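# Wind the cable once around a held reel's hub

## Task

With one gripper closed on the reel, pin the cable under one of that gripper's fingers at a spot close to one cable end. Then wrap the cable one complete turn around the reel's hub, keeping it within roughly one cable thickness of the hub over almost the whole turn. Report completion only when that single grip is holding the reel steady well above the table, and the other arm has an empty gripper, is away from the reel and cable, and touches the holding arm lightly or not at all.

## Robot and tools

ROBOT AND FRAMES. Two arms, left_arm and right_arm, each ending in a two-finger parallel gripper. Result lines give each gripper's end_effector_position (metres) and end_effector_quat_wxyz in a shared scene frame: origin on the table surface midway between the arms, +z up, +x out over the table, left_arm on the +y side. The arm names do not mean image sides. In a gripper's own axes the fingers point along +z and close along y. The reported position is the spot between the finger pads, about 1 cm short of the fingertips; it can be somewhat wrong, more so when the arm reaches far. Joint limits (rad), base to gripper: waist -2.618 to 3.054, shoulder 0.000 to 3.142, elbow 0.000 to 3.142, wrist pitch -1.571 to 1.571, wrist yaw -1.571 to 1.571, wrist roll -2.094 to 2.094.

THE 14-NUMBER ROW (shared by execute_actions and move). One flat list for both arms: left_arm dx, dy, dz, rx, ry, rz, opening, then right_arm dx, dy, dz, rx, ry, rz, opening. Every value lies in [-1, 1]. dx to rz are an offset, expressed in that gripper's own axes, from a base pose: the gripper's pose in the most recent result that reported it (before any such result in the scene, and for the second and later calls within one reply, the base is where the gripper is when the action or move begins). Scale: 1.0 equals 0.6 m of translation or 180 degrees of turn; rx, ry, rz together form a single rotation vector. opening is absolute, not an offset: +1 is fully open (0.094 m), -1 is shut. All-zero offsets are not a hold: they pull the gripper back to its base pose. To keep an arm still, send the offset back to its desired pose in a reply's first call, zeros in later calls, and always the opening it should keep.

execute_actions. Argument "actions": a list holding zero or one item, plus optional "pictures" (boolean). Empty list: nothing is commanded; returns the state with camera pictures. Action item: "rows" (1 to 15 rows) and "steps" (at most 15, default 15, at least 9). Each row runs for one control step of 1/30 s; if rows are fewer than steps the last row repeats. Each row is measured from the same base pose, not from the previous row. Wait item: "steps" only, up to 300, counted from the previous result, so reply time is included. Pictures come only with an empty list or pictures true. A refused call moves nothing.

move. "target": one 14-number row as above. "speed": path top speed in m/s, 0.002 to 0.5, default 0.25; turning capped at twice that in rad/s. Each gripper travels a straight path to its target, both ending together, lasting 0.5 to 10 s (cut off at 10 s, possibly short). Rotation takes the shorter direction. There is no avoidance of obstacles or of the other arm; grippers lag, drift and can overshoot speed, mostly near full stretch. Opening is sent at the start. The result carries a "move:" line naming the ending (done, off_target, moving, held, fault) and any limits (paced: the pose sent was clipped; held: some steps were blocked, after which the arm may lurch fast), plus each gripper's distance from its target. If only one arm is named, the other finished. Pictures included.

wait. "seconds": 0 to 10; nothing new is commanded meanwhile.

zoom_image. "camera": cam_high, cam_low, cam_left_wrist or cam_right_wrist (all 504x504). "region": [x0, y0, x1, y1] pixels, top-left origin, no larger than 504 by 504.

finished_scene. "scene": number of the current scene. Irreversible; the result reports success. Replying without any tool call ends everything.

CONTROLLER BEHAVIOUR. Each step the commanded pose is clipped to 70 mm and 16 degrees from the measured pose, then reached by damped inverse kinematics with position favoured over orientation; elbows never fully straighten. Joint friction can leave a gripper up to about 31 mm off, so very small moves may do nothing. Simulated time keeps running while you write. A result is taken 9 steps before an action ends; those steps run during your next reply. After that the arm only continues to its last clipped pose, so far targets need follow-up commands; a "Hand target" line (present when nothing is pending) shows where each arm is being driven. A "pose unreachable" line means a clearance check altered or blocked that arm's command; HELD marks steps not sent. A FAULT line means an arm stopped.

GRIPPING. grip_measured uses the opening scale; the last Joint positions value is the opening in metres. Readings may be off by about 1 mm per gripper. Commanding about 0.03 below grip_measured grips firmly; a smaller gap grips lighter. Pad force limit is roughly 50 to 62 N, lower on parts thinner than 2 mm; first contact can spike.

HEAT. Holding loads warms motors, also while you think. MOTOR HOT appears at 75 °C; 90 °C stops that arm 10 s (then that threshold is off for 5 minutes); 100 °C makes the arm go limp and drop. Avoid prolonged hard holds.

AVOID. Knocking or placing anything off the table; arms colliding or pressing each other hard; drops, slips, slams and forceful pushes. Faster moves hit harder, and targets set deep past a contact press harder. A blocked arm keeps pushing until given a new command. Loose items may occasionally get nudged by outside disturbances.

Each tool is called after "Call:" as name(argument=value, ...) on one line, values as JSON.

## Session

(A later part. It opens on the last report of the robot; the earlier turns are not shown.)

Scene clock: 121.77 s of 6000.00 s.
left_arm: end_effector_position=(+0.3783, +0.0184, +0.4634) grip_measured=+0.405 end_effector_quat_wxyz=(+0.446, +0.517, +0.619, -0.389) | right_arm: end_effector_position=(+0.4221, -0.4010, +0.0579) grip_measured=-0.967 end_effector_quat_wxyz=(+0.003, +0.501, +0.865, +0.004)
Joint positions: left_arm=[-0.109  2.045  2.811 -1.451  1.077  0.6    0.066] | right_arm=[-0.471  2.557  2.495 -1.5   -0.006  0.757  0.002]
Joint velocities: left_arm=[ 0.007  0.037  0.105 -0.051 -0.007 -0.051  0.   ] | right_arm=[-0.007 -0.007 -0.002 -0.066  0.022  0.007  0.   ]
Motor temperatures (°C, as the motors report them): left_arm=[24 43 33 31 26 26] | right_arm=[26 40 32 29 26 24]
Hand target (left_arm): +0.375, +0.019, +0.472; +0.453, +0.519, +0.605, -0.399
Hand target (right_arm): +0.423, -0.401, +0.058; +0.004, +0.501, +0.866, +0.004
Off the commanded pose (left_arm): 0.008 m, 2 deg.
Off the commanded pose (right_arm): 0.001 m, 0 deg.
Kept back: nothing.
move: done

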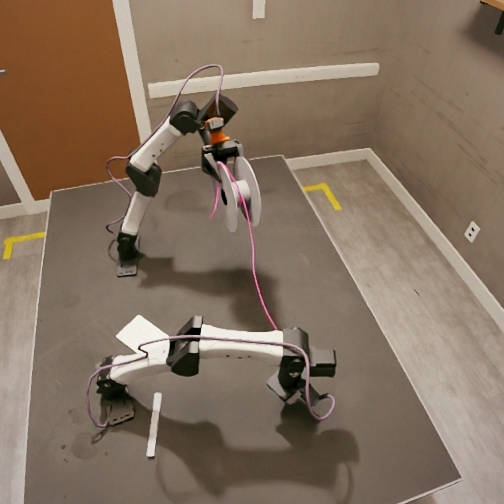

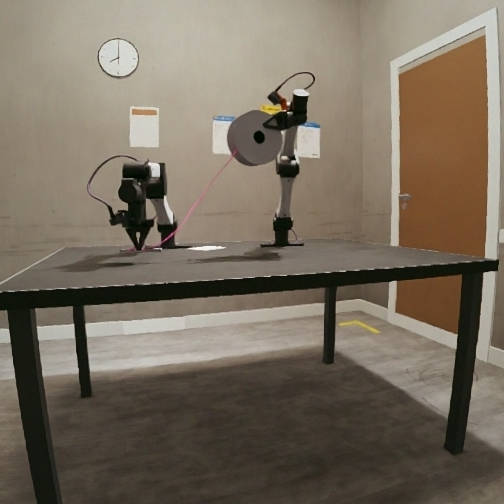

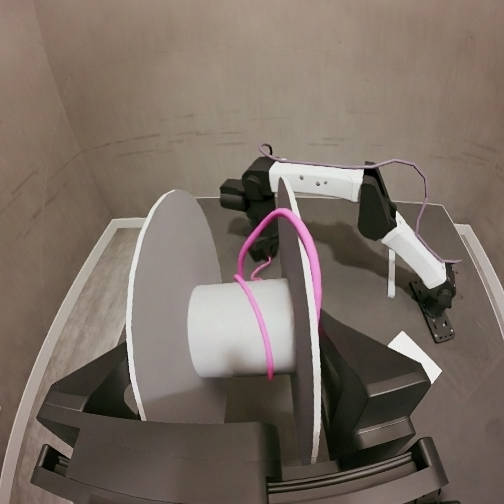

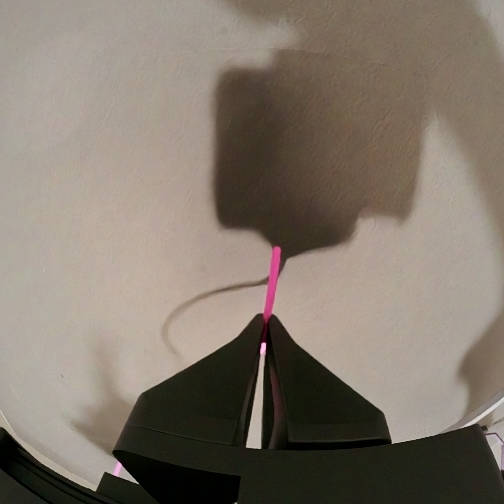

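Call:
move(target=[0,0,0,0,0,0,0.37, -0.125,-0.15,0.03,0,0,0.1,-1], speed=0.06)

Scene clock: 124.97 s of 6000.00 s.
left_arm: end_effector_position=(+0.3803, +0.0173, +0.4474) grip_measured=+0.405 end_effector_quat_wxyz=(+0.420, +0.508, +0.646, -0.386) | right_arm: end_effector_position=(+0.3794, -0.4822, +0.0472) grip_measured=-0.967 end_effector_quat_wxyz=(-0.023, +0.616, +0.787, +0.029)
Joint positions: left_arm=[-0.12   2.061  2.817 -1.509  1.035  0.602  0.066] | right_arm=[-0.68   2.557  2.45  -1.5   -0.066  0.825  0.002]
Joint velocities: left_arm=[-0.007 -0.012  0.002 -0.051 -0.051  0.007  0.   ] | right_arm=[-0.002  0.032 -0.012 -0.022 -0.081 -0.081  0.001]
Motor temperatures (°C, as the motors report them): left_arm=[24 43 32 31 26 26] | right_arm=[26 41 32 29 26 24]
Hand target (left_arm): +0.377, +0.019, +0.463; +0.445, +0.518, +0.619, -0.388
Hand target (right_arm): +0.379, -0.510, +0.041; +0.002, +0.631, +0.776, +0.003
Off the commanded pose (left_arm): 0.016 m, 4 deg.
Off the commanded pose (right_arm): 0.030 m, 5 deg.
Kept back: nothing.
move: off_target (left_arm, right_arm)

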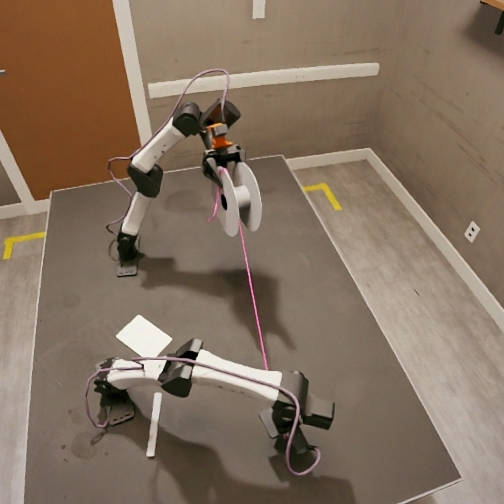

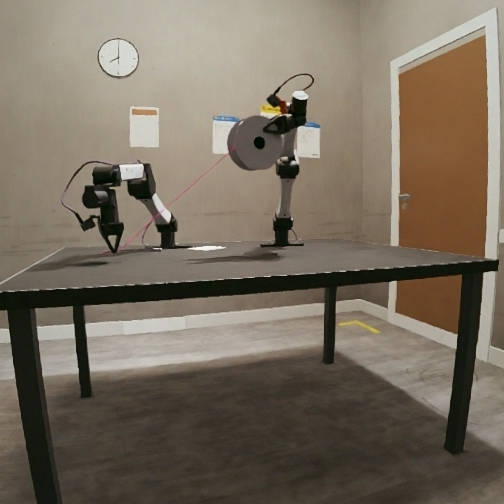

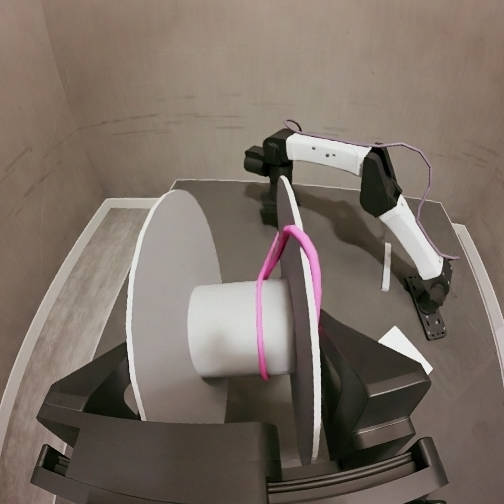

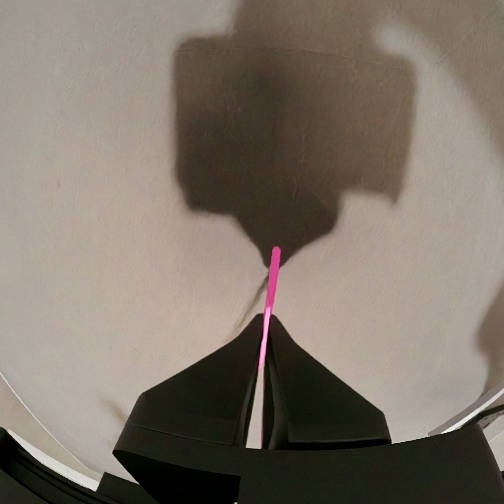

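Call:
move(target=[0,0,0,0,0,0,0.37, 0.45,0.128,0,0,0,0,-1], speed=0.12)

Call:
move(target=[0,0,0,0,0,0,0.37, 0,0,0,0,0,0,0])

Call:
move(target=[0,0,0,0,0,0,0.37, -0.3,-0.25,-0.15,0,0,0,0], speed=0.2)

Call:
zoom_image(camera="cam_high", region=[190, 150, 290, 250])

Scene clock: 128.23 s of 6000.00 s.
left_arm: end_effector_position=(+0.3818, +0.0187, +0.4439) grip_measured=+0.405 end_effector_quat_wxyz=(+0.416, +0.505, +0.654, -0.379) | right_arm: end_effector_position=(+0.3880, -0.2026, +0.0596) grip_measured=-0.967 end_effector_quat_wxyz=(-0.035, +0.612, +0.790, +0.022)
Joint positions: left_arm=[-0.12   2.061  2.817 -1.519  1.012  0.602  0.066] | right_arm=[-0.077  2.281  2.006 -1.316 -0.079  1.419  0.002]
Joint velocities: left_arm=[ 0.007 -0.002 -0.012  0.007  0.022 -0.037  0.   ] | right_arm=[ 0.007 -0.012  0.002  0.037 -0.022  0.007 -0.001]
Motor temperatures (°C, as the motors report them): left_arm=[24 42 32 31 26 26] | right_arm=[26 42 32 29 26 24]
Hand target (left_arm): +0.380, +0.017, +0.447; +0.420, +0.508, +0.646, -0.386
Hand target (right_arm): +0.394, -0.201, +0.070; -0.026, +0.616, +0.787, +0.034
Off the commanded pose (left_arm): 0.004 m, 1 deg.
Off the commanded pose (right_arm): 0.009 m, 2 deg.
Kept back: nothing.
move: done

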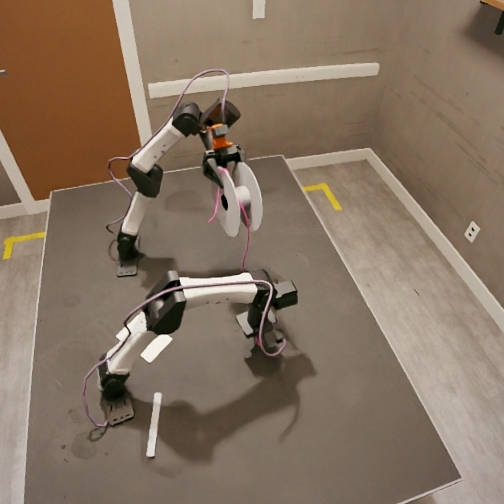

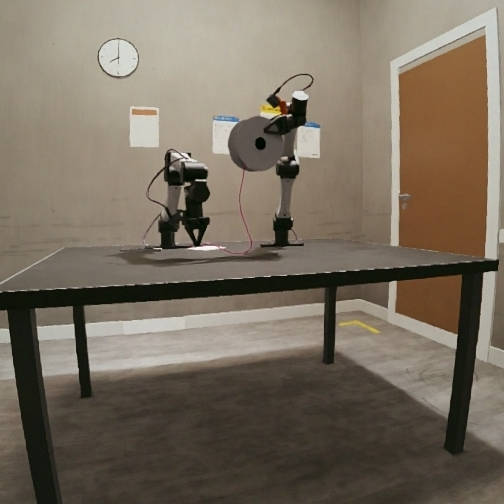

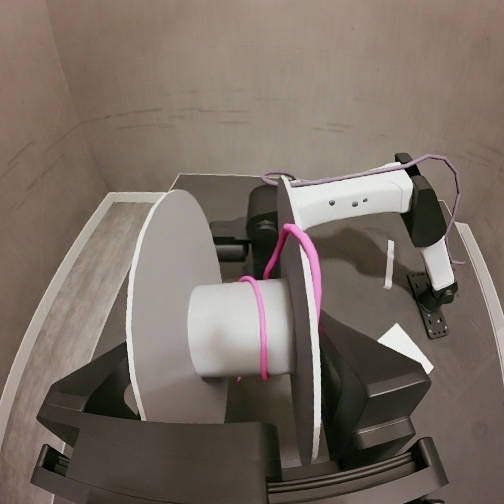

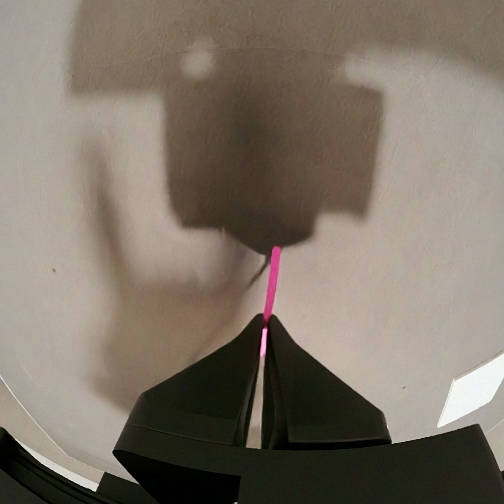

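Scene clock: 128.73 s of 6000.00 s.
left_arm: end_effector_position=(+0.3833, +0.0203, +0.4406) grip_measured=+0.405 end_effector_quat_wxyz=(+0.413, +0.503, +0.662, -0.371) | right_arm: end_effector_position=(+0.3880, -0.2026, +0.0596) grip_measured=-0.002 end_effector_quat_wxyz=(-0.035, +0.612, +0.790, +0.022)
Joint positions: left_arm=[-0.12   2.061  2.817 -1.529  0.991  0.602  0.066] | right_arm=[-0.077  2.281  2.006 -1.316 -0.079  1.419  0.047]
Joint velocities: left_arm=[-0.012 -0.007  0.002  0.022  0.11  -0.037  0.001] | right_arm=[ 0.012 -0.017 -0.002 -0.022  0.066  0.022 -0.   ]
Motor temperatures (°C, as the motors report them): left_arm=[24 42 32 31 27 26] | right_arm=[26 42 32 29 26 24]
Hand target (left_arm): +0.382, +0.019, +0.444; +0.416, +0.505, +0.654, -0.378
Hand target (right_arm): +0.388, -0.203, +0.060; -0.035, +0.612, +0.790, +0.022
Off the commanded pose (left_arm): 0.004 m, 1 deg.
Off the commanded pose (right_arm): 0.000 m, 0 deg.
Kept back: nothing.
move: done

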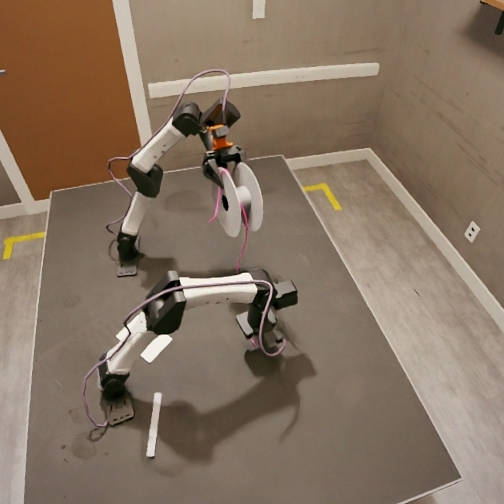

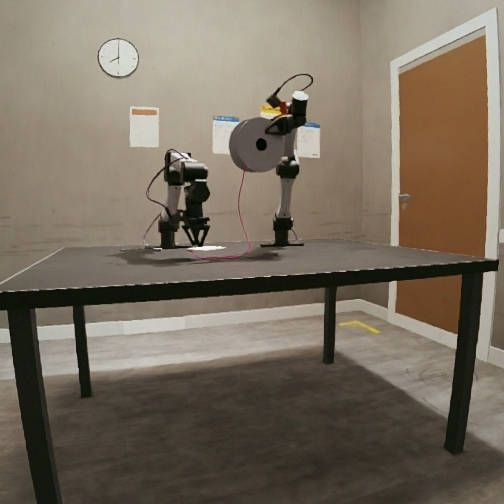

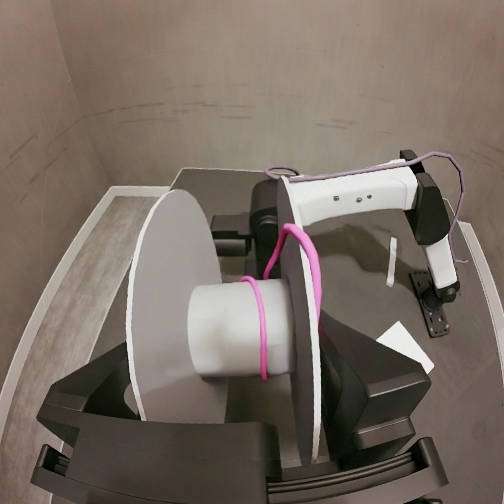

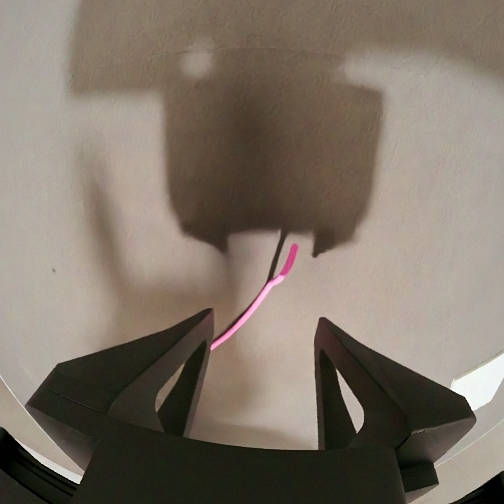

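Scene clock: 130.60 s of 6000.00 s.
left_arm: end_effector_position=(+0.3848, +0.0221, +0.4371) grip_measured=+0.405 end_effector_quat_wxyz=(+0.410, +0.500, +0.671, -0.364) | right_arm: end_effector_position=(+0.2850, -0.4191, +0.1264) grip_measured=-0.002 end_effector_quat_wxyz=(-0.047, +0.617, +0.785, +0.017)
Joint positions: left_arm=[-0.12   2.061  2.817 -1.539  0.969  0.602  0.066] | right_arm=[-0.647  2.036  1.882 -1.502 -0.051  0.861  0.047]
Joint velocities: left_arm=[ 0.002  0.002  0.007  0.022 -0.022 -0.051 -0.001] | right_arm=[ 0.002  0.002  0.002 -0.051 -0.022 -0.051  0.   ]
Motor temperatures (°C, as the motors report them): left_arm=[24 42 32 31 27 26] | right_arm=[26 42 32 29 26 24]
Hand target (left_arm): +0.383, +0.020, +0.441; +0.413, +0.503, +0.662, -0.371
Hand target (right_arm): +0.287, -0.421, +0.138; -0.032, +0.613, +0.789, +0.018
Off the commanded pose (left_arm): 0.004 m, 1 deg.
Off the commanded pose (right_arm): 0.011 m, 2 deg.
Kept back: nothing.
move: off_target (right_arm)

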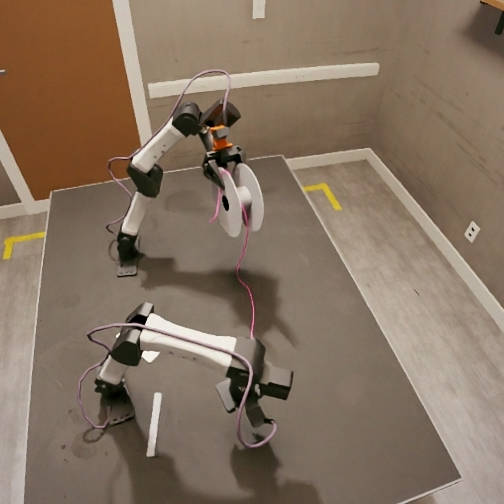

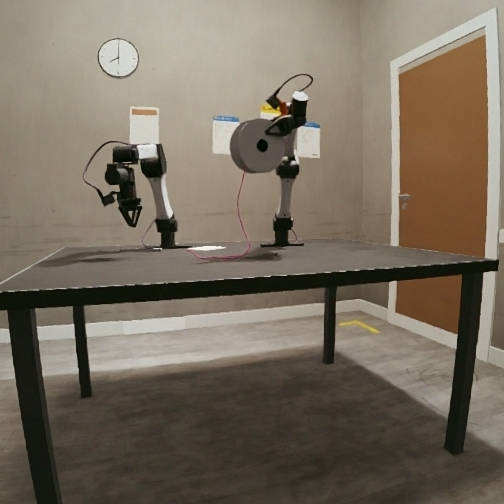

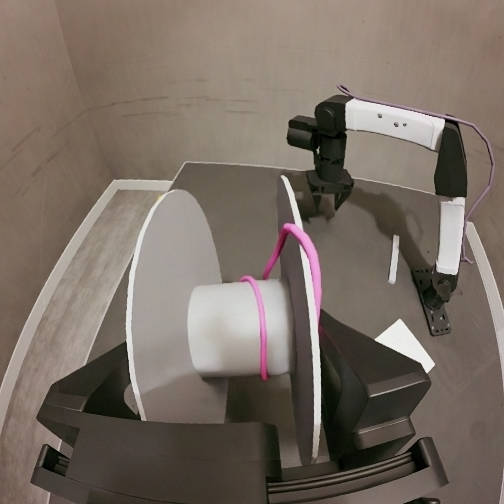

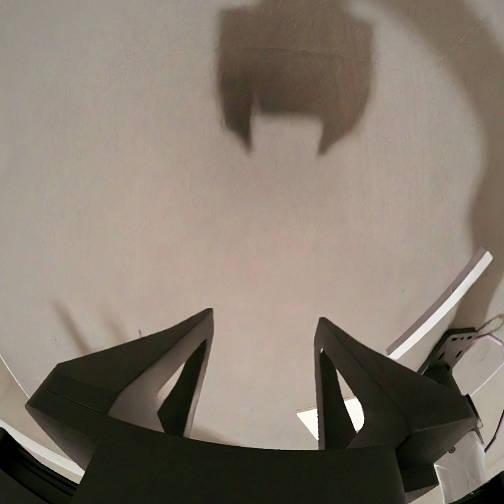

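Region (190, 150, 290, 250) of cam_high's 504x504 image, scaled by 5.040, with more detail than that image has.

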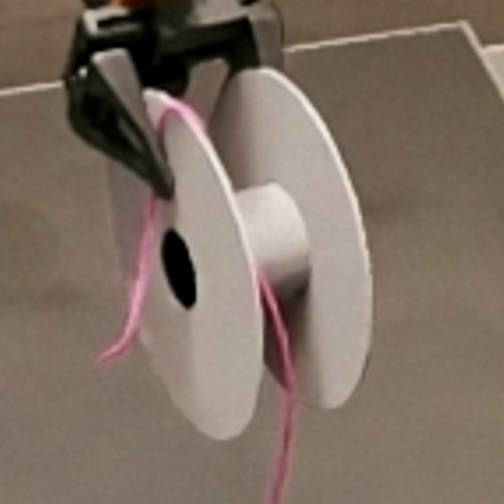

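Call:
execute_actions(actions=[])

Scene clock: 131.70 s of 6000.00 s.
left_arm: end_effector_position=(+0.3848, +0.0221, +0.4371) grip_measured=+0.405 end_effector_quat_wxyz=(+0.410, +0.500, +0.671, -0.364) | right_arm: end_effector_position=(+0.2848, -0.4189, +0.1266) grip_measured=-0.002 end_effector_quat_wxyz=(-0.047, +0.616, +0.786, +0.017)
Joint positions: left_arm=[-0.12   2.061  2.817 -1.539  0.969  0.602  0.066] | right_arm=[-0.647  2.036  1.882 -1.504 -0.051  0.858  0.047]
Joint velocities: left_arm=[-0.017 -0.012 -0.002 -0.007 -0.037 -0.066  0.   ] | right_arm=[-0.012  0.002 -0.002  0.022 -0.007 -0.037 -0.   ]
Motor temperatures (°C, as the motors report them): left_arm=[24 42 32 31 27 26] | right_arm=[26 42 32 29 26 24]
Hand target (left_arm): +0.383, +0.020, +0.441; +0.413, +0.503, +0.662, -0.371
Hand target (right_arm): +0.287, -0.421, +0.138; -0.032, +0.613, +0.790, +0.018
Off the commanded pose (left_arm): 0.004 m, 1 deg.
Off the commanded pose (right_arm): 0.011 m, 2 deg.
Kept back: nothing.
Steps of this call (steps 1 to 33: nothing new was sent). Readings (end_effector_position):
1: left_arm (+0.3848, +0.0221, +0.4371) | right_arm (+0.2850, -0.4191, +0.1265)
2: left_arm (+0.3848, +0.0221, +0.4371) | right_arm (+0.2850, -0.4191, +0.1265)
4: left_arm (+0.3848, +0.0221, +0.4371) | right_arm (+0.2849, -0.4190, +0.1266)
8: left_arm (+0.3848, +0.0221, +0.4371) | right_arm (+0.2848, -0.4190, +0.1266)
33: the state above

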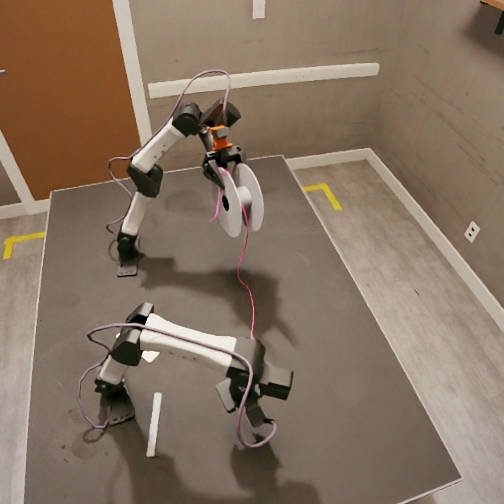

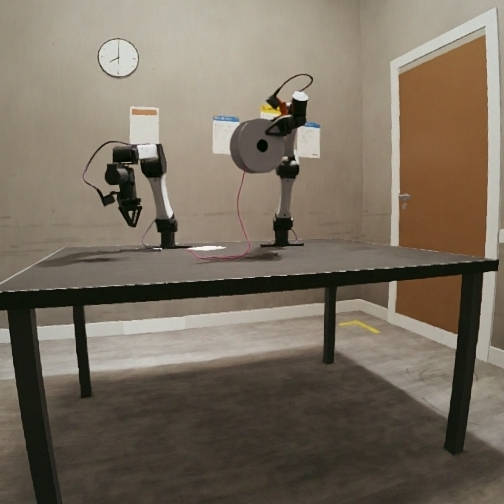

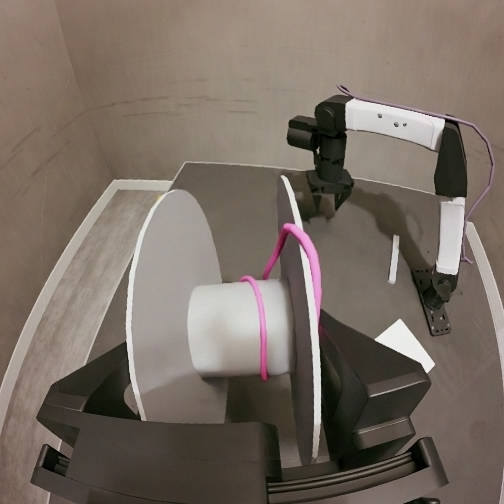

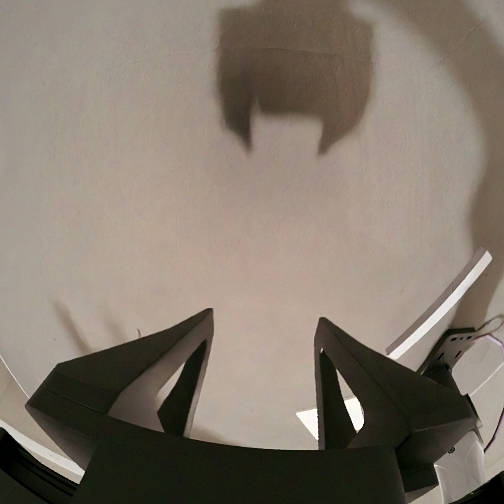

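Call:
move(target=[0,0,0,0,-0.2,0,0.37,0,0,0,0,0,0,0], speed=0.1)

Scene clock: 136.00 s of 6000.00 s.
left_arm: end_effector_position=(+0.3873, +0.0223, +0.4310) grip_measured=+0.405 end_effector_quat_wxyz=(+0.580, +0.368, +0.523, -0.505) | right_arm: end_effector_position=(+0.2848, -0.4189, +0.1266) grip_measured=-0.002 end_effector_quat_wxyz=(-0.047, +0.616, +0.786, +0.017)
Joint positions: left_arm=[-0.095  1.515  1.252  0.657  1.074 -0.453  0.066] | right_arm=[-0.647  2.036  1.882 -1.504 -0.051  0.858  0.047]
Joint velocities: left_arm=[ 0.012  0.007 -0.017 -0.022  0.051  0.007  0.001] | right_arm=[ 0.002  0.007 -0.012  0.007 -0.037 -0.007 -0.   ]
Motor temperatures (°C, as the motors report them): left_arm=[24 42 32 32 27 26] | right_arm=[26 42 32 28 26 24]
Hand target (left_arm): +0.385, +0.022, +0.436; +0.595, +0.365, +0.511, -0.502
Hand target (right_arm): +0.285, -0.419, +0.127; -0.047, +0.616, +0.786, +0.017
Off the commanded pose (left_arm): 0.007 m, 2 deg.
Off the commanded pose (right_arm): 0.000 m, 0 deg.
Kept back: nothing.
move: done

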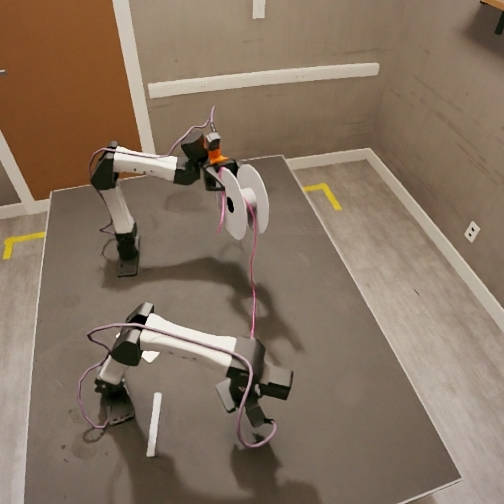

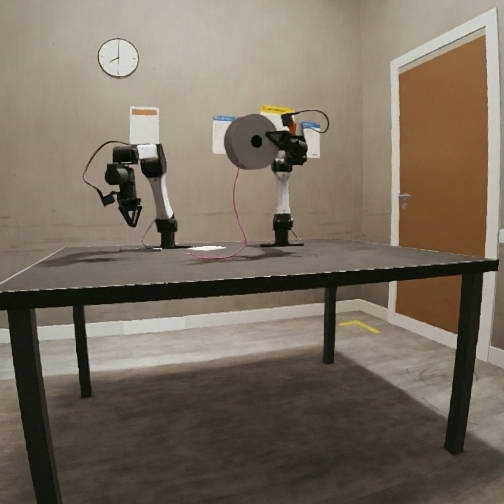

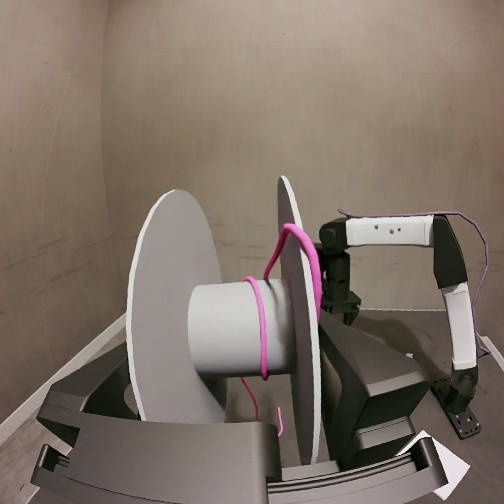

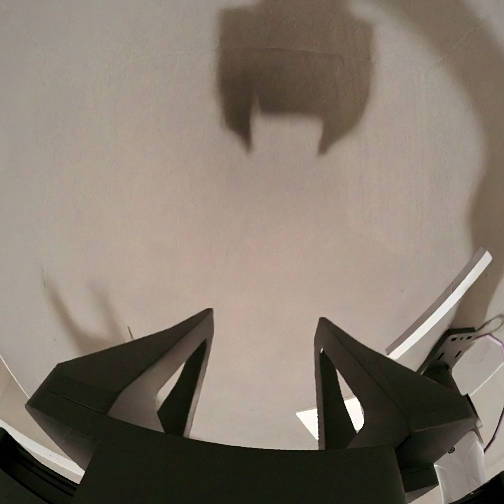

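Works well; more.

Call:
move(target=[0,0,0,0,-0.25,0,0.37,0,0,0,0,0,0,0], speed=0.1)

Scene clock: 140.53 s of 6000.00 s.
left_arm: end_effector_position=(+0.4001, +0.0138, +0.4176) grip_measured=+0.405 end_effector_quat_wxyz=(+0.696, +0.155, +0.405, -0.572) | right_arm: end_effector_position=(+0.2848, -0.4189, +0.1266) grip_measured=-0.002 end_effector_quat_wxyz=(-0.047, +0.616, +0.786, +0.017)
Joint positions: left_arm=[-0.269  1.703  0.98   1.511  0.498 -0.77   0.066] | right_arm=[-0.647  2.036  1.882 -1.504 -0.051  0.858  0.047]
Joint velocities: left_arm=[-0.027 -0.007  0.002 -0.022  0.007 -0.051 -0.   ] | right_arm=[-0.022  0.002 -0.007 -0.066  0.022 -0.007  0.   ]
Motor temperatures (°C, as the motors report them): left_arm=[24 41 32 32 27 26] | right_arm=[26 42 32 28 26 24]
Hand target (left_arm): +0.388, +0.021, +0.431; +0.715, +0.150, +0.376, -0.570
Hand target (right_arm): +0.285, -0.419, +0.127; -0.047, +0.616, +0.786, +0.017
Off the commanded pose (left_arm): 0.020 m, 18 deg; orientation clipped at the last step of the last action.
Off the commanded pose (right_arm): 0.000 m, 0 deg.
joint sent to its limit (left arm) — the command would take joint 4 (wrist pitch) past its upper limit, so that joint was sent only as far as its limit.
Kept back: nothing.
move: off_target (left_arm); limits=paced

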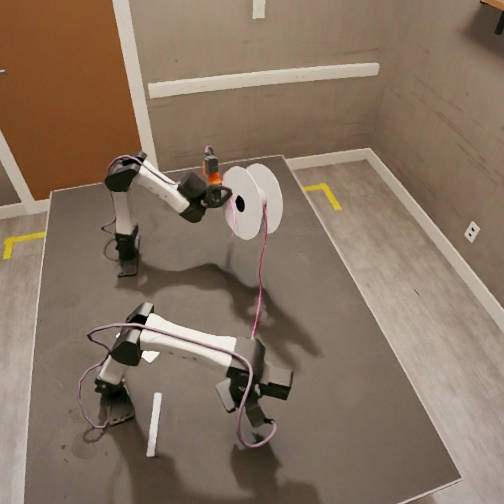

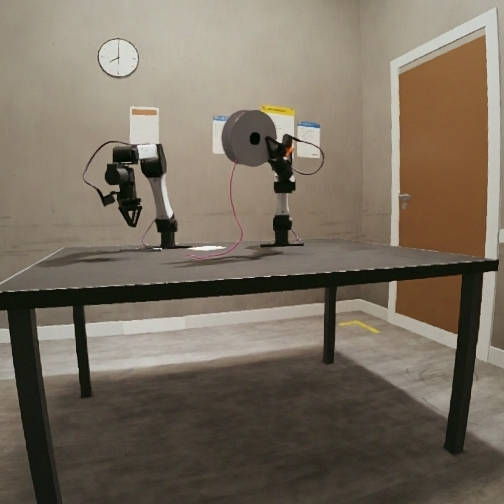

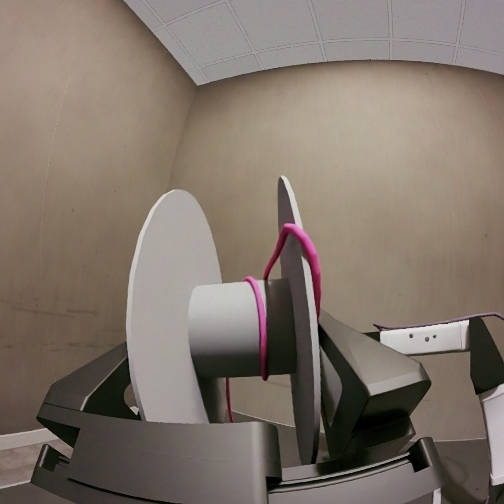

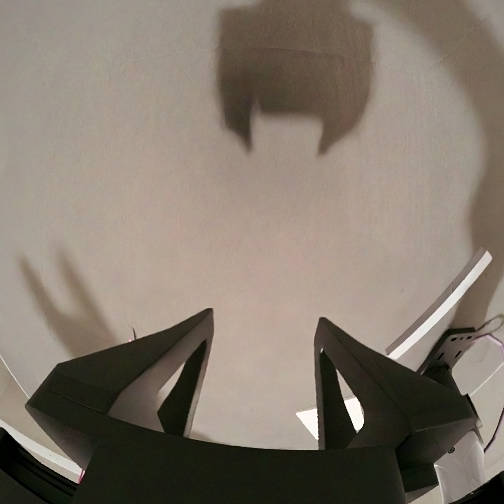

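Call:
zoom_image(camera="cam_high", region=[200, 150, 300, 250])

Region (200, 150, 300, 250) of cam_high's 504x504 image, scaled by 5.040, with more detail than that image has.

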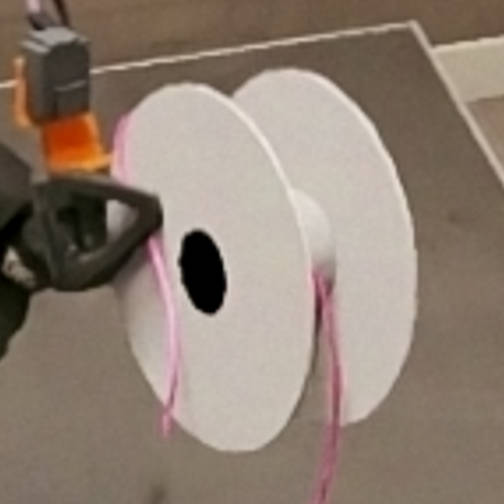

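Good enough.

Call:
finished_scene(scene=1)

The scene is finished: the task was done.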